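## Task

Get the spice jar and the glue stick into the storage bin that sits on the desk; each one is credited on its own. An item counts only if, viewed from directly above, it lies entirely within the bin's walls. Nothing counts unless the bin finishes upright, nearly all of it resting on the desk, holding or supporting no other items. Release everything and pull the robot away at the end. The robot must not tip over or be left leaning, or the task fails. A result that holds only because the robot is still touching or supporting things is not counted.

## Robot and tools

Robot: a wheeled base that cannot strafe, a lifting column carrying a tilting head and two six-joint arms (left and right), each with a parallel gripper. Shoulder height S = 0.90 m + column_m. Folded, the robot is 0.73 m long, 0.62 m wide, its front 0.40 m ahead of the column. Objects may occasionally be nudged by an outside push.

Frames: the base frame sits on the floor under the column between the drive wheels, x forward, y left, z up. Reported left_hand and right_hand are in this frame: the point where the fingers meet (tips extend 8 mm further); quat_wxyz maps (0,0,1) to the finger direction, hand y lies along the opening. base_odometry is relative to the base frame at the scene's start, heading positive leftward, -3.142 to 3.142; it counts wheel turns, so slip shows up as travel.

execute_actions: argument actions is a list holding zero or one action; cameras optionally picks images (cam_head_left, cam_head_right, cam_left_wrist, cam_right_wrist, nav_camera, or all; omitted means all, [] none). An action may hold base, joints, speeds. base takes one relative command: translate_m (metres, forward positive, -3 to 3) or rotate_rad (radians, counter-clockwise positive, -3.2 to 3.2); both are offsets from where the base last reported itself. joints is one flat dictionary covering both arms, keyed by name, each value an absolute target: column_m 0 to 0.8 m; head_tilt_rad -0.61 to 1.308 (positive looks down); left_joint1_rad..left_joint6_rad and right_joint1_rad..right_joint6_rad (ranges: joint1 ±2.879, joint2 0 to 3.141, joint3 0 to 3.019, joint4 -1.692 to 1.57, joint5 ±1.57, joint6 ±2.094); left_gripper_m and right_gripper_m 0 (closed) to 0.093 m fingertip gap. speeds caps translate_m (0.05 to 0.8 m/s) or rotate_rad (0.1 to 1 rad/s) for that action only; it does not slow arms. A base move needing over 8.667 s, an unknown key or an out-of-range value gets the call rejected with no motion. Motions in one action begin together. Omitted joints may keep pushing toward older targets. An empty list just returns state and images.

Arm geometry (approximate): with joint1 at -1.57 (left) or 1.57 (right) and joints 5, 6 at 0, the arm lies in a vertical forward plane 0.23 m off the column. With a = j2 - 0.35, b = 1.05 + j2 - j3, c = b - j4 (c = 1.57 means fingers straight down), the hand is 0.12 + 0.39 sin a + 0.38 cos b + 0.25 cos c m ahead and S + 0.39 cos a - 0.38 sin b - 0.25 sin c m up. E.g. j2, j3, j4 = 0.93, 0.78, 0.14 gives 0.60 ahead, 0.25 below S. Real hands sag lower and nearer the column by up to ~5 cm (more when loaded); trust the reported hand positions. Joint5 positive swings the hand right; joint6 positive rolls it clockwise seen from behind. Reach is about 1 m from the shoulder. Below 0.4 m height the base housing blocks hands closer than 0.45 m ahead. Light objects (≤0.3 kg) are easy to carry with fingers down within 0.6 m ahead.

Gripper: fingers 7 cm long; outside width is the opening +1 cm at tips, +5 cm at base; housing 10 cm wide, 7 cm thick; wrist camera sticks out 11 cm on one side. To grasp, command an opening smaller than the object; off_target is then expected, and a reading staying 0.002 m or more above the target means something is held. Small target changes (under ~0.03 rad, 0.08 for joints 2 and 3) may not move a joint. For gentle contact, step about 0.05 rad per call from your previous target.

Results: base_status and joint_status per motion: done, off_target, contact_stop (base wheel stall or column), time_out, not_followed, limit_stop_at_motor_heat. 'joint command not followed' with a cause line means a safety check blocked an arm near itself, the other arm, the body, or an obstacle; back the moved joints off by at least 0.05 rad or drive away. on_its_own lists uncommanded behaviour ('held at' gives the held target). turned_by_wheels vs turned_by_imu disagreeing by over ~4 % and 0.05 rad signals collision or slip. base_tilt in degrees (forward/right). motor_effort lists only left_wheel and right_wheel, with peak in brackets. wheel_motors_off = 1 during an overload cutoff. Joint torques and motor temperatures per arm are also reported; MOTOR HOT warns from 85 °C, and at 100 °C that arm drops.

Column: descending stops with contact_stop when a hand or its load touches down; afterwards it will not go down again until raised 0.2 m. A blocked arm keeps pushing and heats up; relieve it by sending its reported positions back as targets.

Base: stops only on wheel stall; after that, back off 0.05 m before retrying or turning. Table tops between 0.30 m high and 0.26 m below S can slide over the housing into the column. Pushing hard ~3 s cuts the wheel motors for 2 s.

wait(seconds 0 to 10) passes time with no new command. zoom_image(camera, region [x0,y0,x1,y1] in pixels, at most 504x504) enlarges part of that camera's latest image; images are 504x504. read_manual returns only licence text. finished_scene(scene) ends the current scene by its number, irreversibly, and reports success and the next task.

Avoid: arms striking or pressing each other, dropping or flinging objects, knocking the bin over or off the desk, hard shoves, tipping the robot, and leaving a hand in contact at the end.

Each tool is called after "Emit:" as name(argument=value, ...) on one line, values as JSON.

## Session

Emit:
execute_actions(actions=[{"joints":{"head_tilt_rad":0.5}}])

Scene clock: 0.80 s.
Joint torques (N m, as the arm reports them, + toward a larger angle): left_arm=[-0.58 -6.29 -1.3  -1.34  0.07  0.05] | right_arm=[ 0.9  -7.94 -0.84 -1.04 -0.07  0.16]
Motor temperatures (°C, as the motors report them): left_arm=[24 25 25 24 26 25] | right_arm=[23 25 24 23 24 24]
base_odometry: x=+0.000 y=+0.000 heading=+0.000 (m, m, rad; odometry frame)
turned_by_wheels: +0.000 (rad since the last result)
turned_by_imu: +0.000 (rad since the last result)
base_tilt: forward=-0.1 right=-0.1 (deg)
base_status: not commanded
joint_positions: column_m=+0.556 head_tilt_rad=+0.518 left_joint1_rad=-1.565 left_joint2_rad=+0.914 left_joint3_rad=+0.390 left_joint4_rad=-0.970 left_joint5_rad=-0.009 left_joint6_rad=+0.018 left_gripper_m=+0.095 right_joint1_rad=+1.546 right_joint2_rad=+0.878 right_joint3_rad=+0.420 right_joint4_rad=-0.955 right_joint5_rad=-0.046 right_joint6_rad=+0.009 right_gripper_m=+0.095
joint_status: all done
wheel_motors_off: 0
motor_effort: left_wheel=+2(2) right_wheel=+0(1) (%)
left_hand: x=+0.1279 y=+0.2273 z=+1.2618 quat_wxyz=(+0.467, -0.008, -0.884, -0.002) (m; base frame)
right_hand: x=+0.1535 y=-0.2229 z=+1.2539 quat_wxyz=(+0.430, -0.024, -0.903, -0.012) (m; base frame)
pictures: cam_head_left, cam_head_right, cam_left_wrist, cam_right_wrist, nav_camera
Images, in order (width x height): cam_head_left 504x504, cam_head_right 504x504, cam_left_wrist 504x504, cam_right_wrist 504x504, nav_camera 504x504.

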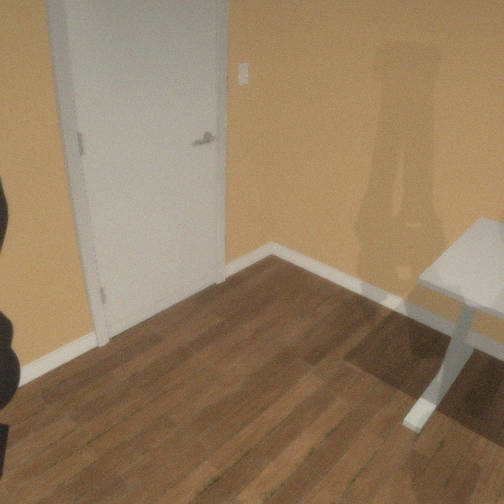

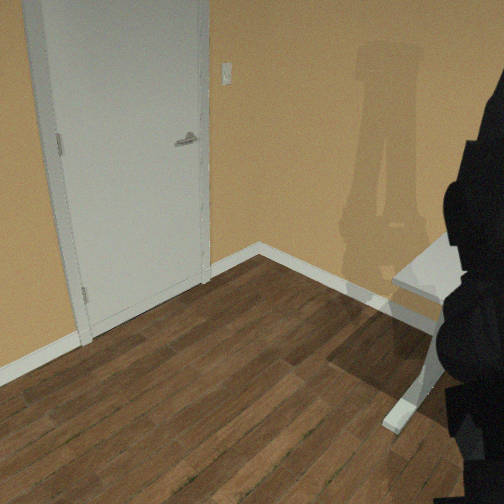

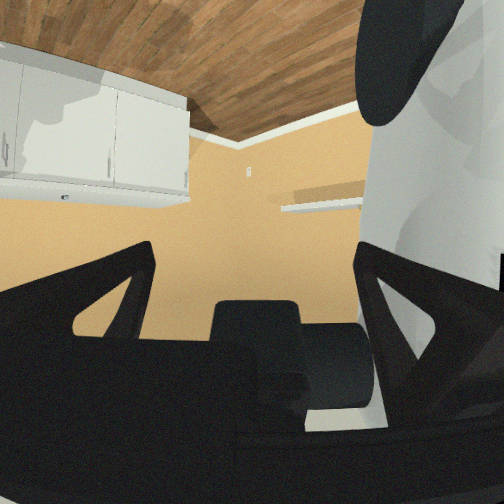

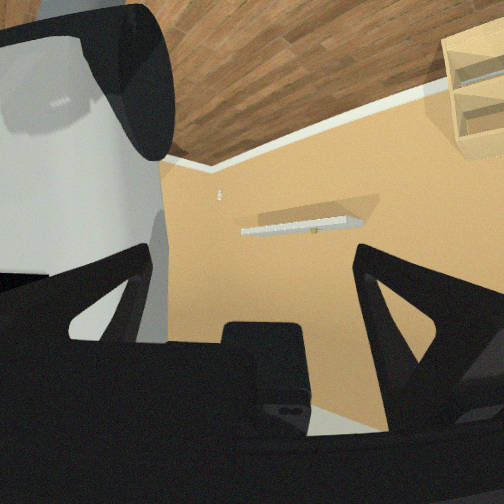

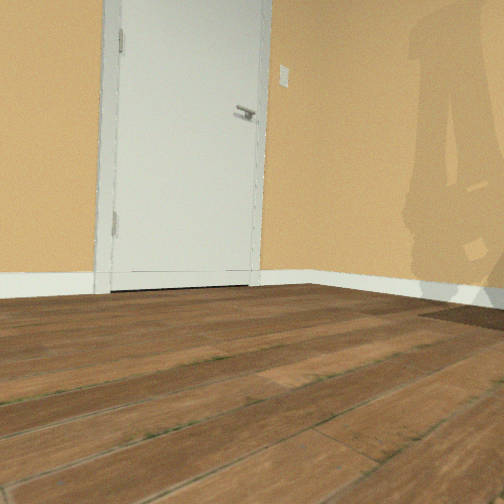

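Emit:
execute_actions(actions=[{"base":{"rotate_rad":-0.8}}], cameras=["cam_head_left","cam_head_right"])

Emit:
execute_actions(actions=[{"base":{"rotate_rad":-0.9}}], cameras=["cam_head_left"])

Emit:
execute_actions(actions=[{"base":{"rotate_rad":-0.9}}], cameras=["cam_head_left"])

Emit:
execute_actions(actions=[{"base":{"rotate_rad":-0.9}}], cameras=["cam_head_left"])

Emit:
execute_actions(actions=[{"base":{"rotate_rad":-0.9}}], cameras=["cam_head_left"])

Scene clock: 4.53 s.
Joint torques (N m, as the arm reports them, + toward a larger angle): left_arm=[-0.64 -6.37 -1.4  -1.36  0.07  0.05] | right_arm=[ 0.95 -8.06 -1.13 -1.06 -0.08  0.16]
Motor temperatures (°C, as the motors report them): left_arm=[24 25 26 24 26 25] | right_arm=[23 25 24 23 24 24]
base_odometry: x=+0.000 y=+0.000 heading=-0.799 (m, m, rad; odometry frame)
turned_by_wheels: -0.799 (rad since the last result)
turned_by_imu: -0.802 (rad since the last result)
base_tilt: forward=-0.1 right=-0.1 (deg)
base_status: done
joint_positions: column_m=+0.556 head_tilt_rad=+0.518 left_joint1_rad=-1.565 left_joint2_rad=+0.914 left_joint3_rad=+0.390 left_joint4_rad=-0.970 left_joint5_rad=-0.009 left_joint6_rad=+0.018 left_gripper_m=+0.095 right_joint1_rad=+1.546 right_joint2_rad=+0.878 right_joint3_rad=+0.420 right_joint4_rad=-0.955 right_joint5_rad=-0.046 right_joint6_rad=+0.009 right_gripper_m=+0.095
joint_status: not commanded
wheel_motors_off: 0
motor_effort: left_wheel=+2(25) right_wheel=-4(26) (%)
left_hand: x=+0.1279 y=+0.2273 z=+1.2618 quat_wxyz=(+0.467, -0.008, -0.884, -0.002) (m; base frame)
right_hand: x=+0.1535 y=-0.2229 z=+1.2539 quat_wxyz=(+0.430, -0.024, -0.903, -0.012) (m; base frame)
pictures: cam_head_left, cam_head_right
Images, in order (width x height): cam_head_left 504x504, cam_head_right 504x504.

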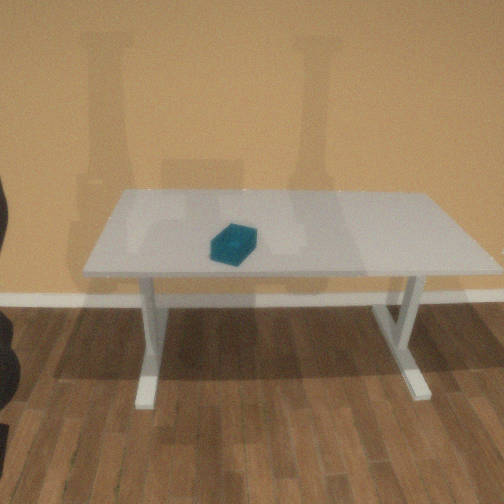

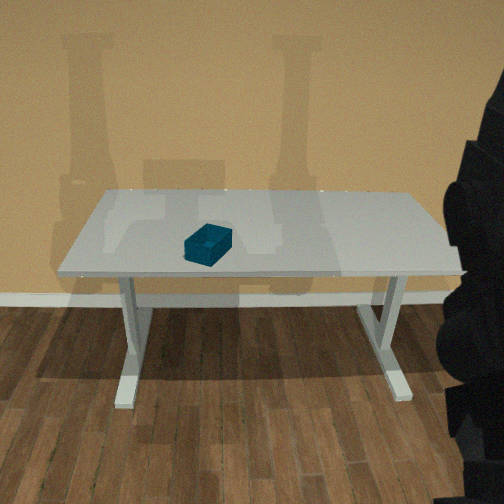

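Scene clock: 6.90 s.
Joint torques (N m, as the arm reports them, + toward a larger angle): left_arm=[-0.63 -6.19 -1.35 -1.31  0.06  0.05] | right_arm=[ 1.15 -7.64 -0.92 -1.1  -0.08  0.16]
Motor temperatures (°C, as the motors report them): left_arm=[24 25 26 24 26 25] | right_arm=[23 25 24 23 24 24]
base_odometry: x=+0.000 y=+0.000 heading=-1.699 (m, m, rad; odometry frame)
turned_by_wheels: -0.899 (rad since the last result)
turned_by_imu: -0.903 (rad since the last result)
base_tilt: forward=-0.1 right=-0.2 (deg)
base_status: done
joint_positions: column_m=+0.556 head_tilt_rad=+0.518 left_joint1_rad=-1.565 left_joint2_rad=+0.914 left_joint3_rad=+0.390 left_joint4_rad=-0.970 left_joint5_rad=-0.009 left_joint6_rad=+0.018 left_gripper_m=+0.095 right_joint1_rad=+1.546 right_joint2_rad=+0.878 right_joint3_rad=+0.420 right_joint4_rad=-0.955 right_joint5_rad=-0.046 right_joint6_rad=+0.009 right_gripper_m=+0.095
joint_status: not commanded
wheel_motors_off: 0
motor_effort: left_wheel=+3(22) right_wheel=-1(22) (%)
left_hand: x=+0.1279 y=+0.2273 z=+1.2618 quat_wxyz=(+0.467, -0.008, -0.884, -0.002) (m; base frame)
right_hand: x=+0.1535 y=-0.2229 z=+1.2539 quat_wxyz=(+0.430, -0.024, -0.903, -0.012) (m; base frame)
pictures: cam_head_left
Images, in order (width x height): cam_head_left 504x504.

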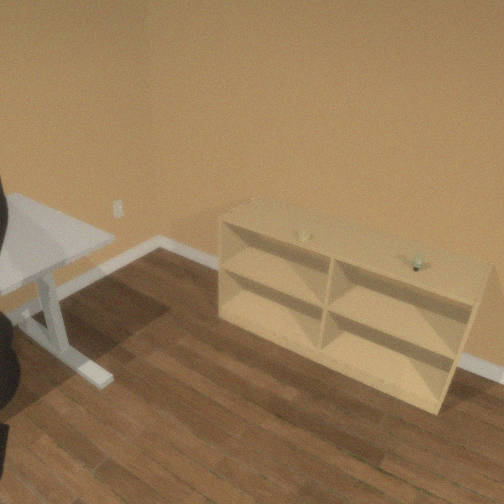

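Scene clock: 9.27 s.
Joint torques (N m, as the arm reports them, + toward a larger angle): left_arm=[-0.63 -6.34 -1.4  -1.43  0.06  0.04] | right_arm=[ 0.74 -7.95 -0.87 -0.97 -0.07  0.15]
Motor temperatures (°C, as the motors report them): left_arm=[24 25 26 24 26 25] | right_arm=[23 25 24 23 24 24]
base_odometry: x=+0.000 y=+0.000 heading=-2.598 (m, m, rad; odometry frame)
turned_by_wheels: -0.899 (rad since the last result)
turned_by_imu: -0.903 (rad since the last result)
base_tilt: forward=-0.1 right=-0.1 (deg)
base_status: done
joint_positions: column_m=+0.556 head_tilt_rad=+0.518 left_joint1_rad=-1.565 left_joint2_rad=+0.914 left_joint3_rad=+0.390 left_joint4_rad=-0.970 left_joint5_rad=-0.009 left_joint6_rad=+0.018 left_gripper_m=+0.095 right_joint1_rad=+1.546 right_joint2_rad=+0.878 right_joint3_rad=+0.420 right_joint4_rad=-0.955 right_joint5_rad=-0.046 right_joint6_rad=+0.009 right_gripper_m=+0.095
joint_status: not commanded
wheel_motors_off: 0
motor_effort: left_wheel=+2(23) right_wheel=-3(23) (%)
left_hand: x=+0.1279 y=+0.2273 z=+1.2618 quat_wxyz=(+0.467, -0.008, -0.884, -0.002) (m; base frame)
right_hand: x=+0.1535 y=-0.2229 z=+1.2539 quat_wxyz=(+0.430, -0.024, -0.903, -0.012) (m; base frame)
pictures: cam_head_left
Images, in order (width x height): cam_head_left 504x504.

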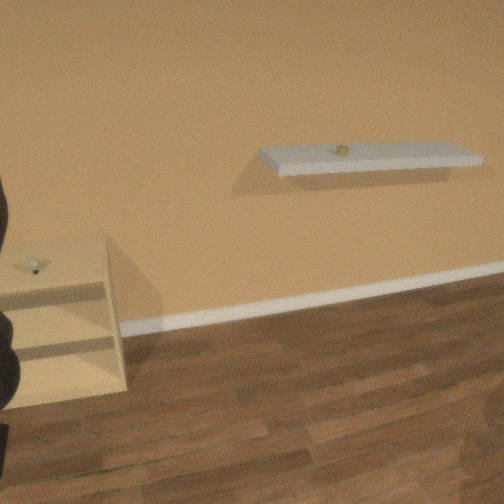

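Scene clock: 11.63 s.
Joint torques (N m, as the arm reports them, + toward a larger angle): left_arm=[-0.63 -6.53 -1.2  -1.35  0.08  0.06] | right_arm=[ 0.78 -7.85 -0.76 -1.09 -0.09  0.15]
Motor temperatures (°C, as the motors report them): left_arm=[24 25 26 24 26 25] | right_arm=[23 25 24 23 24 24]
base_odometry: x=+0.000 y=+0.000 heading=+2.786 (m, m, rad; odometry frame)
turned_by_wheels: -0.899 (rad since the last result)
turned_by_imu: -0.903 (rad since the last result)
base_tilt: forward=-0.1 right=-0.2 (deg)
base_status: done
joint_positions: column_m=+0.556 head_tilt_rad=+0.518 left_joint1_rad=-1.565 left_joint2_rad=+0.914 left_joint3_rad=+0.390 left_joint4_rad=-0.970 left_joint5_rad=-0.009 left_joint6_rad=+0.018 left_gripper_m=+0.095 right_joint1_rad=+1.546 right_joint2_rad=+0.878 right_joint3_rad=+0.420 right_joint4_rad=-0.955 right_joint5_rad=-0.046 right_joint6_rad=+0.009 right_gripper_m=+0.095
joint_status: not commanded
wheel_motors_off: 0
motor_effort: left_wheel=+4(26) right_wheel=-3(22) (%)
left_hand: x=+0.1279 y=+0.2273 z=+1.2618 quat_wxyz=(+0.467, -0.008, -0.884, -0.002) (m; base frame)
right_hand: x=+0.1535 y=-0.2229 z=+1.2539 quat_wxyz=(+0.430, -0.024, -0.903, -0.012) (m; base frame)
pictures: cam_head_left
Images, in order (width x height): cam_head_left 504x504.

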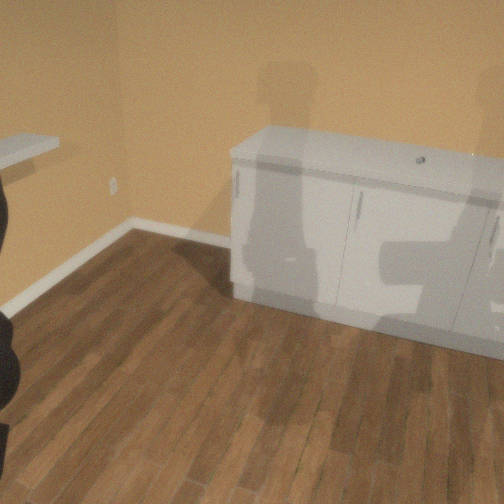

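Scene clock: 14.00 s.
Joint torques (N m, as the arm reports them, + toward a larger angle): left_arm=[-0.59 -6.46 -1.29 -1.39  0.07  0.05] | right_arm=[ 0.93 -7.69 -0.84 -1.   -0.07  0.16]
Motor temperatures (°C, as the motors report them): left_arm=[24 25 26 24 26 25] | right_arm=[23 25 24 23 24 24]
base_odometry: x=+0.000 y=+0.000 heading=+1.887 (m, m, rad; odometry frame)
turned_by_wheels: -0.899 (rad since the last result)
turned_by_imu: -0.903 (rad since the last result)
base_tilt: forward=-0.2 right=-0.2 (deg)
base_status: done
joint_positions: column_m=+0.556 head_tilt_rad=+0.518 left_joint1_rad=-1.565 left_joint2_rad=+0.914 left_joint3_rad=+0.390 left_joint4_rad=-0.970 left_joint5_rad=-0.009 left_joint6_rad=+0.018 left_gripper_m=+0.095 right_joint1_rad=+1.546 right_joint2_rad=+0.878 right_joint3_rad=+0.420 right_joint4_rad=-0.955 right_joint5_rad=-0.046 right_joint6_rad=+0.009 right_gripper_m=+0.095
joint_status: not commanded
wheel_motors_off: 0
motor_effort: left_wheel=+1(22) right_wheel=-2(24) (%)
left_hand: x=+0.1279 y=+0.2273 z=+1.2618 quat_wxyz=(+0.467, -0.008, -0.884, -0.002) (m; base frame)
right_hand: x=+0.1535 y=-0.2229 z=+1.2539 quat_wxyz=(+0.430, -0.024, -0.903, -0.012) (m; base frame)
pictures: cam_head_left
Images, in order (width x height): cam_head_left 504x504.

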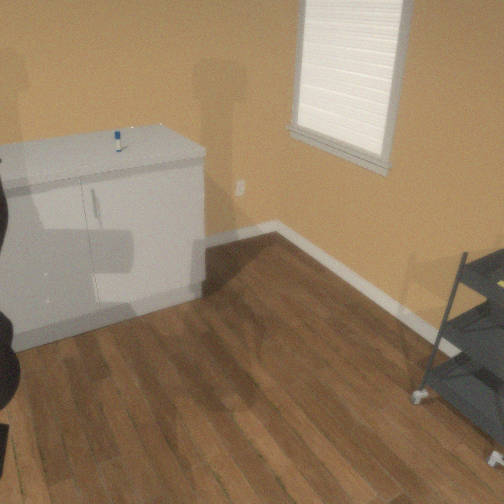

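Emit:
execute_actions(actions=[{"base":{"rotate_rad":-0.7}}], cameras=["cam_head_left"])

Scene clock: 16.40 s.
Joint torques (N m, as the arm reports them, + toward a larger angle): left_arm=[-0.74 -6.72 -1.28 -1.36  0.07  0.05] | right_arm=[ 0.83 -7.89 -0.62 -1.04 -0.08  0.15]
Motor temperatures (°C, as the motors report them): left_arm=[24 25 26 24 26 25] | right_arm=[23 25 24 23 24 24]
base_odometry: x=+0.000 y=+0.000 heading=+1.187 (m, m, rad; odometry frame)
turned_by_wheels: -0.699 (rad since the last result)
turned_by_imu: -0.702 (rad since the last result)
base_tilt: forward=-0.1 right=-0.2 (deg)
base_status: done
joint_positions: column_m=+0.556 head_tilt_rad=+0.518 left_joint1_rad=-1.565 left_joint2_rad=+0.914 left_joint3_rad=+0.390 left_joint4_rad=-0.970 left_joint5_rad=-0.009 left_joint6_rad=+0.018 left_gripper_m=+0.095 right_joint1_rad=+1.546 right_joint2_rad=+0.878 right_joint3_rad=+0.420 right_joint4_rad=-0.955 right_joint5_rad=-0.046 right_joint6_rad=+0.009 right_gripper_m=+0.095
joint_status: not commanded
wheel_motors_off: 0
motor_effort: left_wheel=+2(21) right_wheel=-3(23) (%)
left_hand: x=+0.1279 y=+0.2273 z=+1.2618 quat_wxyz=(+0.467, -0.008, -0.884, -0.002) (m; base frame)
right_hand: x=+0.1535 y=-0.2229 z=+1.2539 quat_wxyz=(+0.430, -0.024, -0.903, -0.012) (m; base frame)
pictures: cam_head_left
Images, in order (width x height): cam_head_left 504x504.

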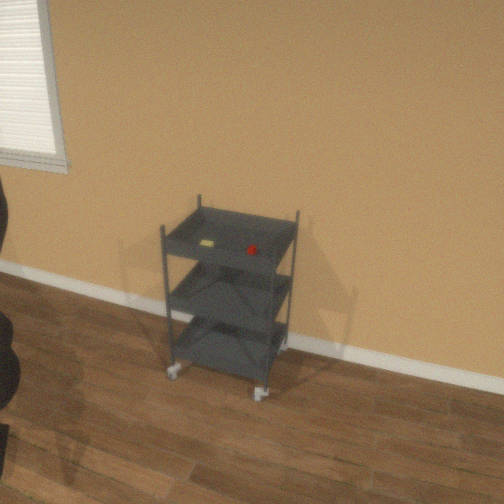

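Emit:
execute_actions(actions=[{"base":{"rotate_rad":0.93}}], cameras=[])

Emit:
execute_actions(actions=[{"base":{"translate_m":1.2},"joints":{"head_tilt_rad":0.6}}], cameras=["cam_head_left","cam_head_right","nav_camera"])

Scene clock: 19.80 s.
Joint torques (N m, as the arm reports them, + toward a larger angle): left_arm=[-0.58 -6.25 -1.28 -1.35  0.07  0.05] | right_arm=[ 0.69 -8.04 -0.93 -1.06 -0.07  0.16]
Motor temperatures (°C, as the motors report them): left_arm=[24 25 26 24 26 25] | right_arm=[23 25 24 23 24 24]
base_odometry: x=+0.000 y=+0.000 heading=+2.117 (m, m, rad; odometry frame)
turned_by_wheels: +0.929 (rad since the last result)
turned_by_imu: +0.936 (rad since the last result)
base_tilt: forward=-0.2 right=-0.1 (deg)
base_status: done
joint_positions: column_m=+0.556 head_tilt_rad=+0.518 left_joint1_rad=-1.565 left_joint2_rad=+0.914 left_joint3_rad=+0.390 left_joint4_rad=-0.970 left_joint5_rad=-0.009 left_joint6_rad=+0.018 left_gripper_m=+0.095 right_joint1_rad=+1.546 right_joint2_rad=+0.878 right_joint3_rad=+0.420 right_joint4_rad=-0.955 right_joint5_rad=-0.046 right_joint6_rad=+0.009 right_gripper_m=+0.095
joint_status: not commanded
wheel_motors_off: 0
motor_effort: left_wheel=+0(20) right_wheel=+2(19) (%)
left_hand: x=+0.1279 y=+0.2273 z=+1.2618 quat_wxyz=(+0.467, -0.008, -0.884, -0.002) (m; base frame)
right_hand: x=+0.1535 y=-0.2229 z=+1.2539 quat_wxyz=(+0.430, -0.024, -0.903, -0.012) (m; base frame)
pictures: none
No camera images: the call's "cameras" was empty. Leave "cameras" out to get every camera's image.

Scene clock: 23.43 s.
Joint torques (N m, as the arm reports them, + toward a larger angle): left_arm=[-0.67 -6.   -1.35 -1.38  0.07  0.04] | right_arm=[ 0.92 -7.78 -0.89 -1.1  -0.08  0.15]
Motor temperatures (°C, as the motors report them): left_arm=[24 25 26 24 26 25] | right_arm=[23 26 24 23 24 24]
base_odometry: x=-0.623 y=+1.026 heading=+2.116 (m, m, rad; odometry frame)
turned_by_wheels: +0.000 (rad since the last result)
turned_by_imu: -0.003 (rad since the last result)
base_tilt: forward=-0.2 right=-0.1 (deg)
base_status: done
joint_positions: column_m=+0.556 head_tilt_rad=+0.604 left_joint1_rad=-1.565 left_joint2_rad=+0.914 left_joint3_rad=+0.391 left_joint4_rad=-0.970 left_joint5_rad=-0.009 left_joint6_rad=+0.018 left_gripper_m=+0.095 right_joint1_rad=+1.546 right_joint2_rad=+0.878 right_joint3_rad=+0.421 right_joint4_rad=-0.955 right_joint5_rad=-0.046 right_joint6_rad=+0.009 right_gripper_m=+0.095
joint_status: all done
wheel_motors_off: 0
motor_effort: left_wheel=+0(29) right_wheel=+1(47) (%)
left_hand: x=+0.1284 y=+0.2273 z=+1.2616 quat_wxyz=(+0.466, -0.008, -0.885, -0.002) (m; base frame)
right_hand: x=+0.1538 y=-0.2229 z=+1.2538 quat_wxyz=(+0.429, -0.024, -0.903, -0.012) (m; base frame)
pictures: cam_head_left, cam_head_right, nav_camera
Images, in order (width x height): cam_head_left 504x504, cam_head_right 504x504, nav_camera 504x504.

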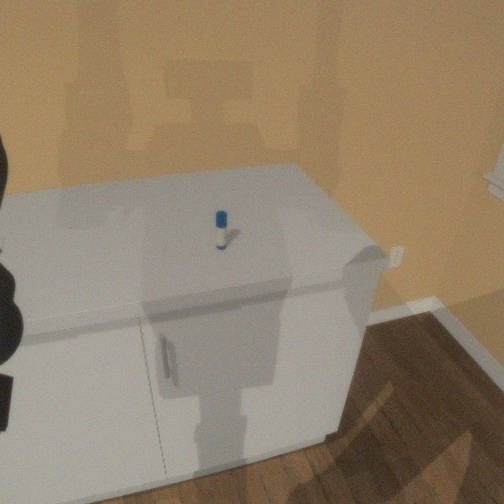

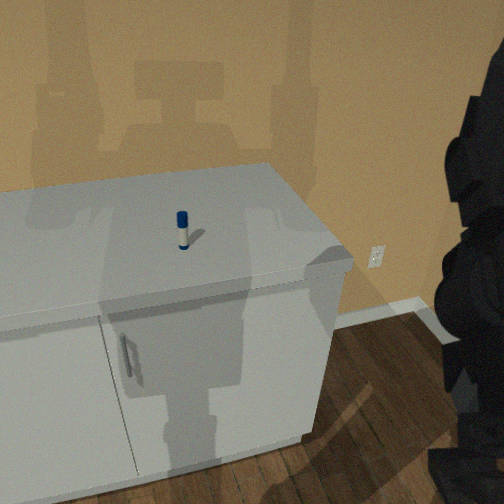

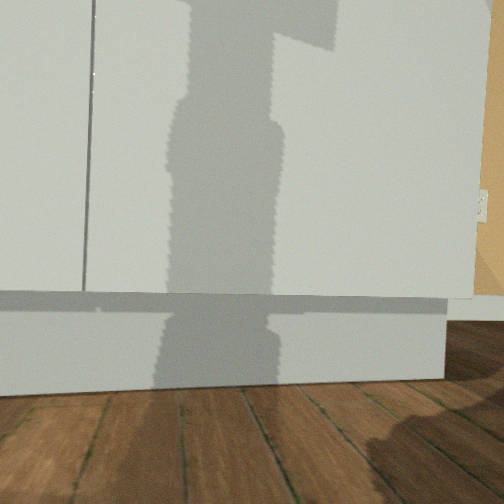

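Emit:
execute_actions(actions=[{"base":{"rotate_rad":-0.09},"joints":{"left_joint2_rad":1.25,"left_joint3_rad":1.4,"left_joint4_rad":-0.67,"column_m":0.62}}], cameras=[])

Emit:
execute_actions(actions=[{"base":{"translate_m":0.35},"joints":{"head_tilt_rad":0.8}}], cameras=["cam_head_left","cam_head_right","cam_left_wrist"])

Scene clock: 26.67 s.
Joint torques (N m, as the arm reports them, + toward a larger angle): left_arm=[ -0.66 -19.3    5.24   0.38   0.07   0.03] | right_arm=[ 0.78 -8.08 -0.86 -1.07 -0.07  0.15]
Motor temperatures (°C, as the motors report them): left_arm=[24 25 26 24 26 25] | right_arm=[23 26 24 23 24 24]
base_odometry: x=-0.623 y=+1.026 heading=+2.027 (m, m, rad; odometry frame)
turned_by_wheels: -0.089 (rad since the last result)
turned_by_imu: -0.088 (rad since the last result)
base_tilt: forward=-0.2 right=-0.1 (deg)
base_status: done
joint_positions: column_m=+0.620 head_tilt_rad=+0.604 left_joint1_rad=-1.565 left_joint2_rad=+1.239 left_joint3_rad=+1.393 left_joint4_rad=-0.677 left_joint5_rad=-0.009 left_joint6_rad=+0.018 left_gripper_m=+0.095 right_joint1_rad=+1.546 right_joint2_rad=+0.878 right_joint3_rad=+0.421 right_joint4_rad=-0.955 right_joint5_rad=-0.046 right_joint6_rad=+0.009 right_gripper_m=+0.095
joint_status: all done
wheel_motors_off: 0
motor_effort: left_wheel=+1(29) right_wheel=+0(32) (%)
left_hand: x=+0.6633 y=+0.2294 z=+1.2198 quat_wxyz=(+0.000, -0.007, -1.000, -0.007) (m; base frame)
right_hand: x=+0.1538 y=-0.2229 z=+1.3179 quat_wxyz=(+0.429, -0.024, -0.903, -0.012) (m; base frame)
pictures: none
No camera images: the call's "cameras" was empty. Leave "cameras" out to get every camera's image.

Scene clock: 28.90 s.
Joint torques (N m, as the arm reports them, + toward a larger angle): left_arm=[ -0.63 -18.8    5.12   0.35   0.07   0.05] | right_arm=[ 0.81 -8.   -1.09 -1.14 -0.07  0.17]
Motor temperatures (°C, as the motors report them): left_arm=[24 25 26 24 26 25] | right_arm=[23 26 24 23 24 24]
base_odometry: x=-0.777 y=+1.340 heading=+2.027 (m, m, rad; odometry frame)
turned_by_wheels: +0.000 (rad since the last result)
turned_by_imu: +0.000 (rad since the last result)
base_tilt: forward=-0.1 right=-0.1 (deg)
base_status: done
joint_positions: column_m=+0.620 head_tilt_rad=+0.802 left_joint1_rad=-1.565 left_joint2_rad=+1.240 left_joint3_rad=+1.393 left_joint4_rad=-0.676 left_joint5_rad=-0.009 left_joint6_rad=+0.018 left_gripper_m=+0.095 right_joint1_rad=+1.546 right_joint2_rad=+0.878 right_joint3_rad=+0.422 right_joint4_rad=-0.955 right_joint5_rad=-0.046 right_joint6_rad=+0.009 right_gripper_m=+0.095
joint_status: all done
wheel_motors_off: 0
motor_effort: left_wheel=+0(31) right_wheel=-1(44) (%)
left_hand: x=+0.6631 y=+0.2294 z=+1.2195 quat_wxyz=(+0.000, -0.007, -1.000, -0.007) (m; base frame)
right_hand: x=+0.1546 y=-0.2229 z=+1.3176 quat_wxyz=(+0.429, -0.024, -0.903, -0.012) (m; base frame)
pictures: cam_head_left, cam_head_right, cam_left_wrist
Images, in order (width x height): cam_head_left 504x504, cam_head_right 504x504, cam_left_wrist 504x504.

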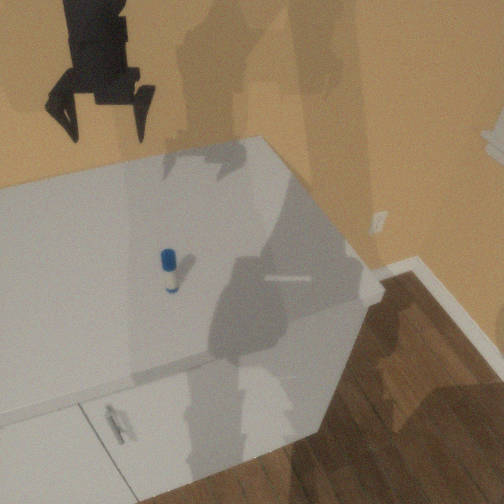

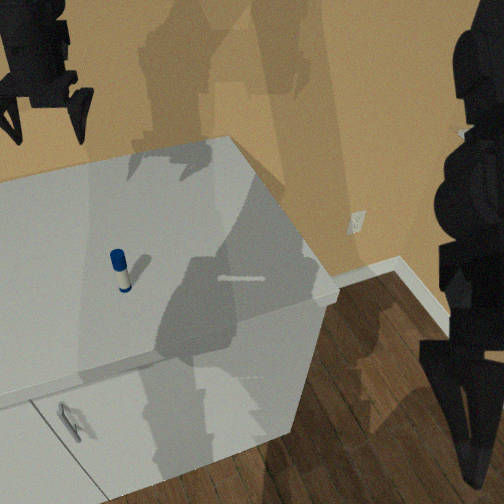

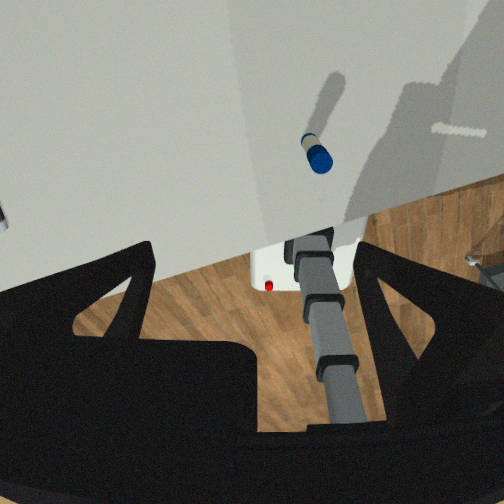

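Emit:
execute_actions(actions=[{"base":{"rotate_rad":-0.08},"joints":{"column_m":0.47}}], cameras=["cam_head_left","cam_left_wrist"])

Scene clock: 32.17 s.
Joint torques (N m, as the arm reports them, + toward a larger angle): left_arm=[ -0.57 -18.64   5.17   0.31   0.05   0.04] | right_arm=[ 0.77 -7.92 -0.93 -1.12 -0.06  0.15]
Motor temperatures (°C, as the motors report them): left_arm=[24 25 26 24 26 25] | right_arm=[23 26 24 23 24 24]
base_odometry: x=-0.777 y=+1.340 heading=+1.948 (m, m, rad; odometry frame)
turned_by_wheels: -0.079 (rad since the last result)
turned_by_imu: -0.077 (rad since the last result)
base_tilt: forward=-0.2 right=-0.2 (deg)
base_status: done
joint_positions: column_m=+0.470 head_tilt_rad=+0.802 left_joint1_rad=-1.565 left_joint2_rad=+1.240 left_joint3_rad=+1.393 left_joint4_rad=-0.676 left_joint5_rad=-0.009 left_joint6_rad=+0.018 left_gripper_m=+0.095 right_joint1_rad=+1.546 right_joint2_rad=+0.878 right_joint3_rad=+0.422 right_joint4_rad=-0.955 right_joint5_rad=-0.046 right_joint6_rad=+0.009 right_gripper_m=+0.095
joint_status: all done
wheel_motors_off: 0
motor_effort: left_wheel=+4(34) right_wheel=-2(36) (%)
left_hand: x=+0.6631 y=+0.2294 z=+1.0696 quat_wxyz=(+0.000, -0.007, -1.000, -0.007) (m; base frame)
right_hand: x=+0.1546 y=-0.2229 z=+1.1677 quat_wxyz=(+0.429, -0.024, -0.903, -0.012) (m; base frame)
pictures: cam_head_left, cam_left_wrist
Images, in order (width x height): cam_head_left 504x504, cam_left_wrist 504x504.

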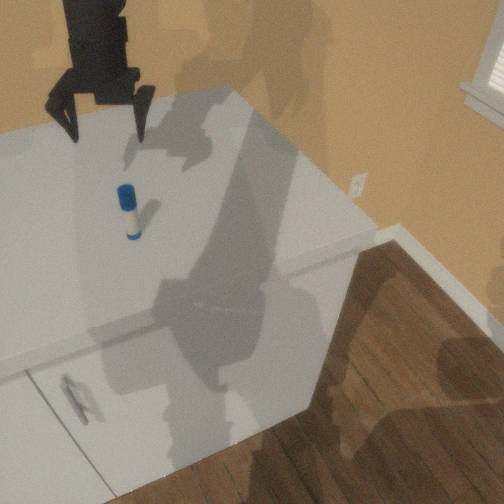

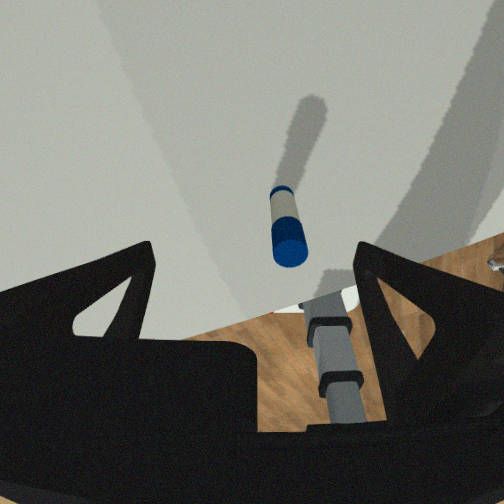

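Emit:
execute_actions(actions=[{"base":{"rotate_rad":-0.03}}], cameras=[])

Emit:
execute_actions(actions=[{"base":{"translate_m":-0.06},"joints":{"column_m":0.43}}], cameras=["cam_head_left","cam_left_wrist"])

Scene clock: 33.90 s.
Joint torques (N m, as the arm reports them, + toward a larger angle): left_arm=[ -0.56 -18.62   5.28   0.37   0.06   0.04] | right_arm=[ 0.99 -7.23 -1.1  -0.84 -0.08  0.15]
Motor temperatures (°C, as the motors report them): left_arm=[24 25 26 24 26 25] | right_arm=[23 26 24 23 24 24]
base_odometry: x=-0.777 y=+1.340 heading=+1.919 (m, m, rad; odometry frame)
turned_by_wheels: -0.029 (rad since the last result)
turned_by_imu: -0.028 (rad since the last result)
base_tilt: forward=-0.1 right=-0.1 (deg)
base_status: done
joint_positions: column_m=+0.470 head_tilt_rad=+0.802 left_joint1_rad=-1.565 left_joint2_rad=+1.240 left_joint3_rad=+1.393 left_joint4_rad=-0.676 left_joint5_rad=-0.009 left_joint6_rad=+0.018 left_gripper_m=+0.095 right_joint1_rad=+1.546 right_joint2_rad=+0.878 right_joint3_rad=+0.422 right_joint4_rad=-0.955 right_joint5_rad=-0.046 right_joint6_rad=+0.009 right_gripper_m=+0.095
joint_status: not commanded
wheel_motors_off: 0
motor_effort: left_wheel=+0(26) right_wheel=+1(41) (%)
left_hand: x=+0.6631 y=+0.2294 z=+1.0696 quat_wxyz=(+0.000, -0.007, -1.000, -0.007) (m; base frame)
right_hand: x=+0.1546 y=-0.2229 z=+1.1677 quat_wxyz=(+0.429, -0.024, -0.903, -0.012) (m; base frame)
pictures: none
No camera images: the call's "cameras" was empty. Leave "cameras" out to get every camera's image.

Scene clock: 35.30 s.
Joint torques (N m, as the arm reports them, + toward a larger angle): left_arm=[ -0.61 -18.82   5.31   0.39   0.06   0.04] | right_arm=[ 0.87 -7.54 -0.97 -1.   -0.06  0.15]
Motor temperatures (°C, as the motors report them): left_arm=[24 26 26 24 26 25] | right_arm=[23 26 24 23 24 24]
base_odometry: x=-0.757 y=+1.284 heading=+1.919 (m, m, rad; odometry frame)
turned_by_wheels: +0.000 (rad since the last result)
turned_by_imu: +0.001 (rad since the last result)
base_tilt: forward=-0.2 right=-0.2 (deg)
base_status: done
joint_positions: column_m=+0.430 head_tilt_rad=+0.803 left_joint1_rad=-1.565 left_joint2_rad=+1.240 left_joint3_rad=+1.392 left_joint4_rad=-0.676 left_joint5_rad=-0.009 left_joint6_rad=+0.018 left_gripper_m=+0.095 right_joint1_rad=+1.546 right_joint2_rad=+0.878 right_joint3_rad=+0.419 right_joint4_rad=-0.955 right_joint5_rad=-0.046 right_joint6_rad=+0.009 right_gripper_m=+0.095
joint_status: all done
wheel_motors_off: 0
motor_effort: left_wheel=-1(19) right_wheel=-3(53) (%)
left_hand: x=+0.6624 y=+0.2294 z=+1.0292 quat_wxyz=(+0.000, -0.007, -1.000, -0.007) (m; base frame)
right_hand: x=+0.1531 y=-0.2229 z=+1.1282 quat_wxyz=(+0.430, -0.024, -0.902, -0.012) (m; base frame)
pictures: cam_head_left, cam_left_wrist
Images, in order (width x height): cam_head_left 504x504, cam_left_wrist 504x504.

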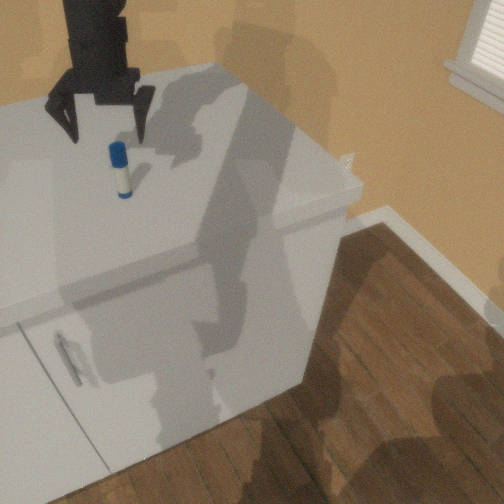

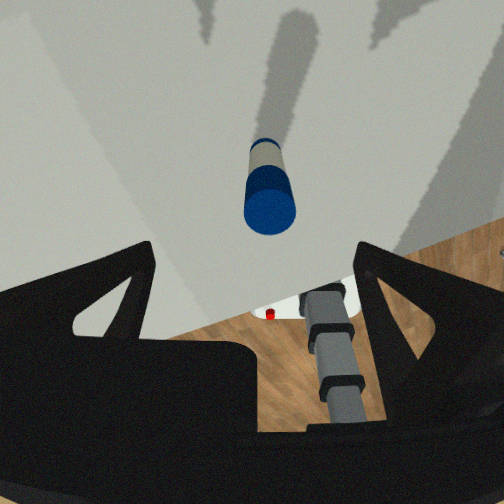

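Emit:
execute_actions(actions=[{"joints":{"column_m":0.37}}], cameras=["cam_head_left","cam_left_wrist"])

Emit:
execute_actions(actions=[{"joints":{"left_gripper_m":0.01}}], cameras=["cam_left_wrist"])

Scene clock: 37.53 s.
Joint torques (N m, as the arm reports them, + toward a larger angle): left_arm=[ -0.66 -19.34   5.32   0.34   0.07   0.05] | right_arm=[ 0.7  -7.96 -1.   -1.   -0.08  0.15]
Motor temperatures (°C, as the motors report them): left_arm=[24 26 26 24 26 25] | right_arm=[23 26 24 23 24 24]
base_odometry: x=-0.757 y=+1.284 heading=+1.919 (m, m, rad; odometry frame)
turned_by_wheels: +0.000 (rad since the last result)
turned_by_imu: +0.001 (rad since the last result)
base_tilt: forward=-0.2 right=-0.1 (deg)
base_status: not commanded
joint_positions: column_m=+0.370 head_tilt_rad=+0.803 left_joint1_rad=-1.565 left_joint2_rad=+1.240 left_joint3_rad=+1.392 left_joint4_rad=-0.676 left_joint5_rad=-0.009 left_joint6_rad=+0.018 left_gripper_m=+0.095 right_joint1_rad=+1.546 right_joint2_rad=+0.878 right_joint3_rad=+0.419 right_joint4_rad=-0.955 right_joint5_rad=-0.046 right_joint6_rad=+0.009 right_gripper_m=+0.095
joint_status: all done
wheel_motors_off: 0
motor_effort: left_wheel=-2(1) right_wheel=-4(5) (%)
left_hand: x=+0.6624 y=+0.2294 z=+0.9692 quat_wxyz=(+0.000, -0.007, -1.000, -0.007) (m; base frame)
right_hand: x=+0.1531 y=-0.2229 z=+1.0682 quat_wxyz=(+0.430, -0.024, -0.902, -0.012) (m; base frame)
pictures: cam_head_left, cam_left_wrist
Images, in order (width x height): cam_head_left 504x504, cam_left_wrist 504x504.

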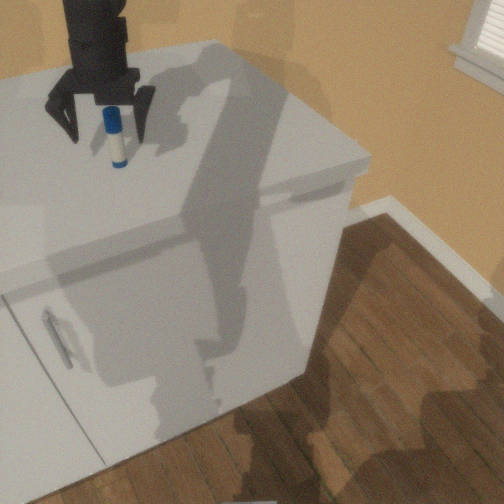

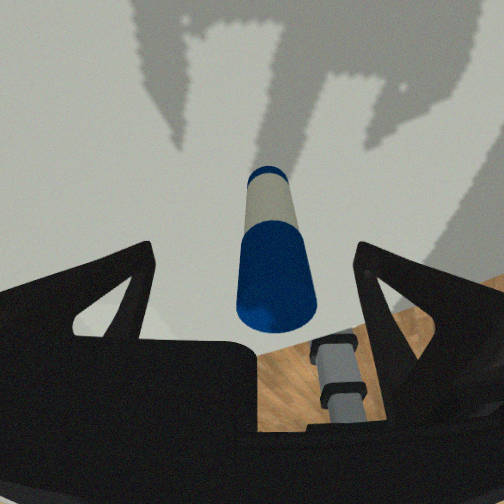

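Scene clock: 38.23 s.
Joint torques (N m, as the arm reports them, + toward a larger angle): left_arm=[ -0.65 -19.03   5.24   0.33   0.06   0.05] | right_arm=[ 0.79 -8.1  -0.86 -1.02 -0.06  0.17]
Motor temperatures (°C, as the motors report them): left_arm=[24 26 26 24 26 25] | right_arm=[23 26 24 23 24 24]
base_odometry: x=-0.757 y=+1.284 heading=+1.919 (m, m, rad; odometry frame)
turned_by_wheels: +0.000 (rad since the last result)
turned_by_imu: +0.000 (rad since the last result)
base_tilt: forward=-0.2 right=-0.2 (deg)
base_status: not commanded
joint_positions: column_m=+0.370 head_tilt_rad=+0.803 left_joint1_rad=-1.565 left_joint2_rad=+1.240 left_joint3_rad=+1.392 left_joint4_rad=-0.676 left_joint5_rad=-0.009 left_joint6_rad=+0.018 left_gripper_m=+0.023 right_joint1_rad=+1.546 right_joint2_rad=+0.878 right_joint3_rad=+0.419 right_joint4_rad=-0.955 right_joint5_rad=-0.046 right_joint6_rad=+0.009 right_gripper_m=+0.095
joint_status: left_gripper_m off_target (ended at +0.023, target +0.010)
wheel_motors_off: 0
motor_effort: left_wheel=-2(0) right_wheel=-4(5) (%)
left_hand: x=+0.6624 y=+0.2294 z=+0.9692 quat_wxyz=(+0.000, -0.007, -1.000, -0.007) (m; base frame)
right_hand: x=+0.1531 y=-0.2229 z=+1.0682 quat_wxyz=(+0.430, -0.024, -0.902, -0.012) (m; base frame)
pictures: cam_left_wrist
Images, in order (width x height): cam_left_wrist 504x504.

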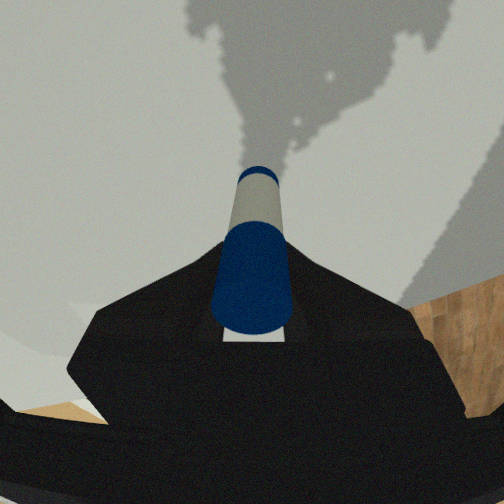

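Emit:
execute_actions(actions=[{"joints":{"column_m":0.45}}], cameras=[])

Emit:
execute_actions(actions=[{"base":{"translate_m":-1.4}}], cameras=[])

Emit:
execute_actions(actions=[{"base":{"rotate_rad":2.5},"joints":{"head_tilt_rad":0.6}}], cameras=[])

Emit:
execute_actions(actions=[{"base":{"translate_m":0.4}}], cameras=["cam_head_left","cam_head_right","nav_camera"])

Scene clock: 41.47 s.
Joint torques (N m, as the arm reports them, + toward a larger angle): left_arm=[ -0.73 -19.27   5.25   0.36   0.07   0.04] | right_arm=[ 0.63 -7.95 -0.94 -1.04 -0.07  0.15]
Motor temperatures (°C, as the motors report them): left_arm=[24 26 26 24 26 25] | right_arm=[23 26 24 23 24 24]
base_odometry: x=-0.757 y=+1.284 heading=+1.919 (m, m, rad; odometry frame)
turned_by_wheels: +0.000 (rad since the last result)
turned_by_imu: +0.001 (rad since the last result)
base_tilt: forward=-0.2 right=-0.1 (deg)
base_status: not commanded
joint_positions: column_m=+0.450 head_tilt_rad=+0.803 left_joint1_rad=-1.565 left_joint2_rad=+1.241 left_joint3_rad=+1.392 left_joint4_rad=-0.676 left_joint5_rad=-0.009 left_joint6_rad=+0.018 left_gripper_m=+0.023 right_joint1_rad=+1.546 right_joint2_rad=+0.878 right_joint3_rad=+0.419 right_joint4_rad=-0.955 right_joint5_rad=-0.046 right_joint6_rad=+0.009 right_gripper_m=+0.095
joint_status: all done
wheel_motors_off: 0
motor_effort: left_wheel=+0(2) right_wheel=-5(5) (%)
left_hand: x=+0.6622 y=+0.2294 z=+1.0486 quat_wxyz=(+0.001, -0.007, -1.000, -0.007) (m; base frame)
right_hand: x=+0.1531 y=-0.2229 z=+1.1480 quat_wxyz=(+0.430, -0.024, -0.902, -0.012) (m; base frame)
pictures: none
No camera images: the call's "cameras" was empty. Leave "cameras" out to get every camera's image.

Scene clock: 45.47 s.
Joint torques (N m, as the arm reports them, + toward a larger angle): left_arm=[ -0.76 -19.11   5.11   0.36   0.06   0.05] | right_arm=[ 0.82 -7.83 -0.65 -1.   -0.08  0.14]
Motor temperatures (°C, as the motors report them): left_arm=[24 26 27 24 26 25] | right_arm=[23 26 24 23 24 24]
base_odometry: x=-0.279 y=-0.032 heading=+1.919 (m, m, rad; odometry frame)
turned_by_wheels: +0.000 (rad since the last result)
turned_by_imu: +0.005 (rad since the last result)
base_tilt: forward=-0.2 right=-0.1 (deg)
base_status: done
joint_positions: column_m=+0.450 head_tilt_rad=+0.803 left_joint1_rad=-1.565 left_joint2_rad=+1.241 left_joint3_rad=+1.391 left_joint4_rad=-0.676 left_joint5_rad=-0.009 left_joint6_rad=+0.018 left_gripper_m=+0.023 right_joint1_rad=+1.546 right_joint2_rad=+0.878 right_joint3_rad=+0.417 right_joint4_rad=-0.955 right_joint5_rad=-0.046 right_joint6_rad=+0.009 right_gripper_m=+0.095
joint_status: not commanded
wheel_motors_off: 0
motor_effort: left_wheel=-1(37) right_wheel=+0(35) (%)
left_hand: x=+0.6619 y=+0.2294 z=+1.0485 quat_wxyz=(+0.001, -0.007, -1.000, -0.007) (m; base frame)
right_hand: x=+0.1519 y=-0.2228 z=+1.1484 quat_wxyz=(+0.431, -0.024, -0.902, -0.012) (m; base frame)
pictures: none
No camera images: the call's "cameras" was empty. Leave "cameras" out to get every camera's image.

Scene clock: 49.50 s.
Joint torques (N m, as the arm reports them, + toward a larger angle): left_arm=[ -1.06 -18.37   5.42   0.34   0.06   0.05] | right_arm=[ 1.07 -7.99 -0.66 -1.05 -0.07  0.15]
Motor temperatures (°C, as the motors report them): left_arm=[24 26 27 24 26 25] | right_arm=[23 26 24 23 24 24]
base_odometry: x=-0.279 y=-0.032 heading=-1.865 (m, m, rad; odometry frame)
turned_by_wheels: +2.499 (rad since the last result)
turned_by_imu: +2.512 (rad since the last result)
base_tilt: forward=-0.1 right=-0.2 (deg)
base_status: done
joint_positions: column_m=+0.450 head_tilt_rad=+0.618 left_joint1_rad=-1.565 left_joint2_rad=+1.241 left_joint3_rad=+1.391 left_joint4_rad=-0.676 left_joint5_rad=-0.009 left_joint6_rad=+0.018 left_gripper_m=+0.023 right_joint1_rad=+1.546 right_joint2_rad=+0.878 right_joint3_rad=+0.417 right_joint4_rad=-0.955 right_joint5_rad=-0.046 right_joint6_rad=+0.009 right_gripper_m=+0.095
joint_status: all done
wheel_motors_off: 0
motor_effort: left_wheel=-5(28) right_wheel=+3(37) (%)
left_hand: x=+0.6619 y=+0.2294 z=+1.0485 quat_wxyz=(+0.001, -0.007, -1.000, -0.007) (m; base frame)
right_hand: x=+0.1519 y=-0.2228 z=+1.1484 quat_wxyz=(+0.431, -0.024, -0.902, -0.012) (m; base frame)
pictures: none
No camera images: the call's "cameras" was empty. Leave "cameras" out to get every camera's image.

Scene clock: 52.00 s.
Joint torques (N m, as the arm reports them, + toward a larger angle): left_arm=[ -0.62 -19.06   5.43   0.32   0.06   0.04] | right_arm=[ 0.77 -8.57 -0.85 -1.07 -0.07  0.16]
Motor temperatures (°C, as the motors report them): left_arm=[24 26 27 24 26 25] | right_arm=[23 26 24 23 24 24]
base_odometry: x=-0.395 y=-0.415 heading=-1.864 (m, m, rad; odometry frame)
turned_by_wheels: +0.000 (rad since the last result)
turned_by_imu: +0.000 (rad since the last result)
base_tilt: forward=-0.2 right=-0.1 (deg)
base_status: done
joint_positions: column_m=+0.450 head_tilt_rad=+0.617 left_joint1_rad=-1.565 left_joint2_rad=+1.241 left_joint3_rad=+1.391 left_joint4_rad=-0.675 left_joint5_rad=-0.009 left_joint6_rad=+0.018 left_gripper_m=+0.023 right_joint1_rad=+1.546 right_joint2_rad=+0.878 right_joint3_rad=+0.421 right_joint4_rad=-0.955 right_joint5_rad=-0.046 right_joint6_rad=+0.009 right_gripper_m=+0.095
joint_status: not commanded
wheel_motors_off: 0
motor_effort: left_wheel=+2(33) right_wheel=-1(44) (%)
left_hand: x=+0.6619 y=+0.2294 z=+1.0483 quat_wxyz=(+0.001, -0.007, -1.000, -0.007) (m; base frame)
right_hand: x=+0.1542 y=-0.2229 z=+1.1477 quat_wxyz=(+0.429, -0.024, -0.903, -0.012) (m; base frame)
pictures: cam_head_left, cam_head_right, nav_camera
Images, in order (width x height): cam_head_left 504x504, cam_head_right 504x504, nav_camera 504x504.

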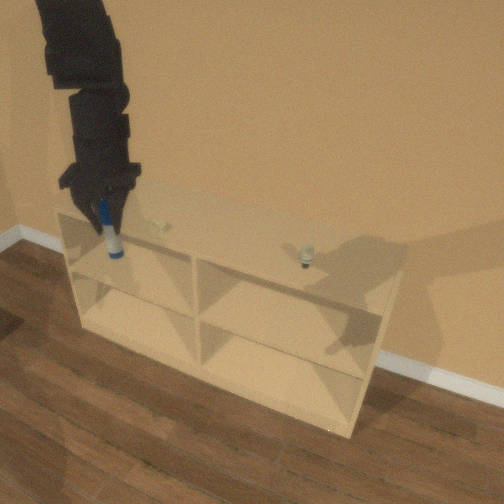

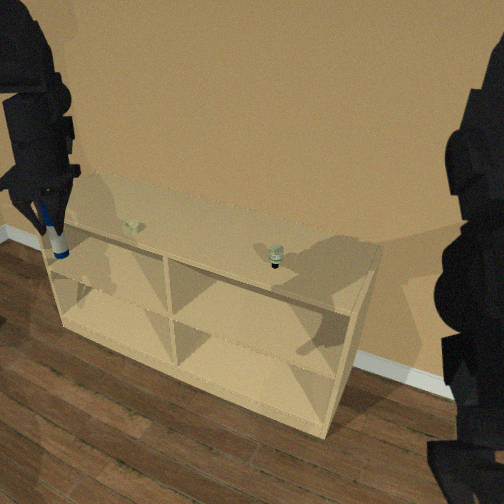

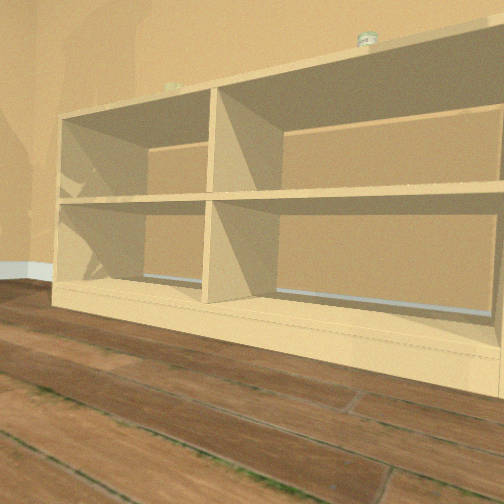

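Emit:
execute_actions(actions=[{"base":{"translate_m":0.45},"joints":{"head_tilt_rad":0.8,"column_m":0.3,"left_joint2_rad":0.9,"left_joint4_rad":-1.02,"right_joint1_rad":1.57,"right_joint5_rad":0,"right_joint2_rad":1.25,"right_joint3_rad":1.4,"right_joint4_rad":-0.67}}], cameras=["cam_head_right","cam_right_wrist","nav_camera"])

Scene clock: 55.80 s.
Joint torques (N m, as the arm reports them, + toward a larger angle): left_arm=[ -0.54 -18.05   7.45  -0.09   0.06   0.04] | right_arm=[  1.34 -20.95   6.65   0.66   0.02   0.15]
Motor temperatures (°C, as the motors report them): left_arm=[24 26 27 24 26 25] | right_arm=[23 26 24 23 24 24]
base_odometry: x=-0.525 y=-0.846 heading=-1.864 (m, m, rad; odometry frame)
turned_by_wheels: +0.000 (rad since the last result)
turned_by_imu: +0.000 (rad since the last result)
base_tilt: forward=-0.2 right=-0.1 (deg)
base_status: done
joint_positions: column_m=+0.300 head_tilt_rad=+0.802 left_joint1_rad=-1.565 left_joint2_rad=+0.905 left_joint3_rad=+1.382 left_joint4_rad=-1.009 left_joint5_rad=-0.009 left_joint6_rad=+0.018 left_gripper_m=+0.023 right_joint1_rad=+1.566 right_joint2_rad=+1.256 right_joint3_rad=+1.392 right_joint4_rad=-0.671 right_joint5_rad=-0.002 right_joint6_rad=+0.009 right_gripper_m=+0.095
joint_status: all done
wheel_motors_off: 0
motor_effort: left_wheel=-1(26) right_wheel=+0(27) (%)
left_hand: x=+0.6474 y=+0.2284 z=+1.0766 quat_wxyz=(+0.004, -0.007, -1.000, -0.007) (m; base frame)
right_hand: x=+0.6586 y=-0.2278 z=+0.8905 quat_wxyz=(+0.006, -0.006, -1.000, +0.001) (m; base frame)
pictures: cam_head_right, cam_right_wrist, nav_camera
Images, in order (width x height): cam_head_right 504x504, cam_right_wrist 504x504, nav_camera 504x504.

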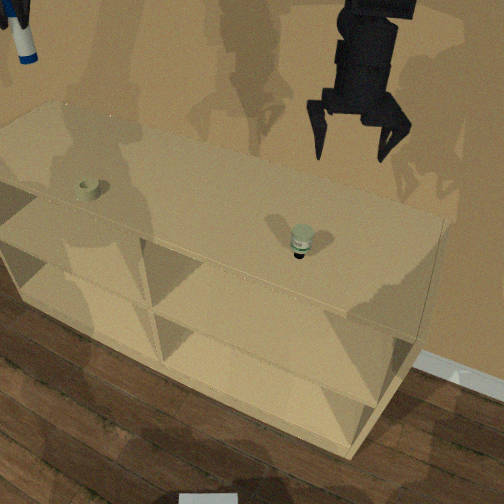

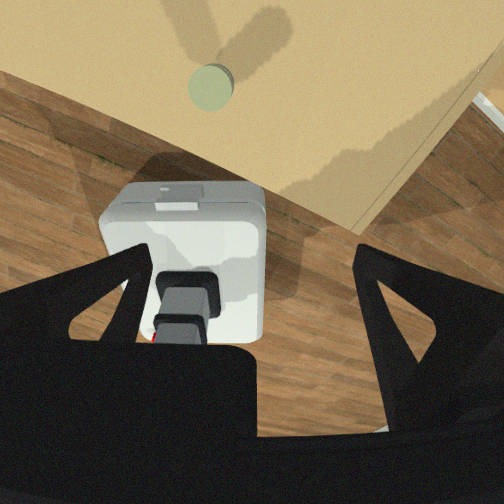

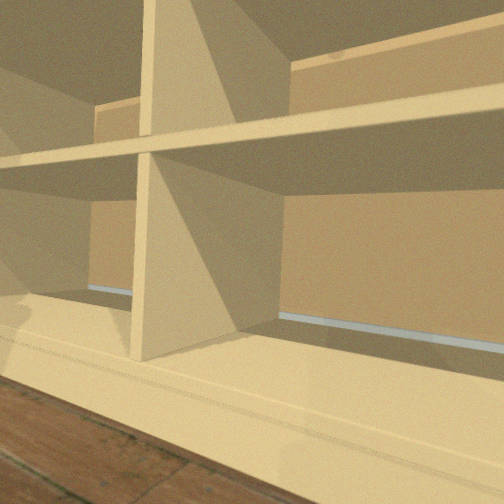

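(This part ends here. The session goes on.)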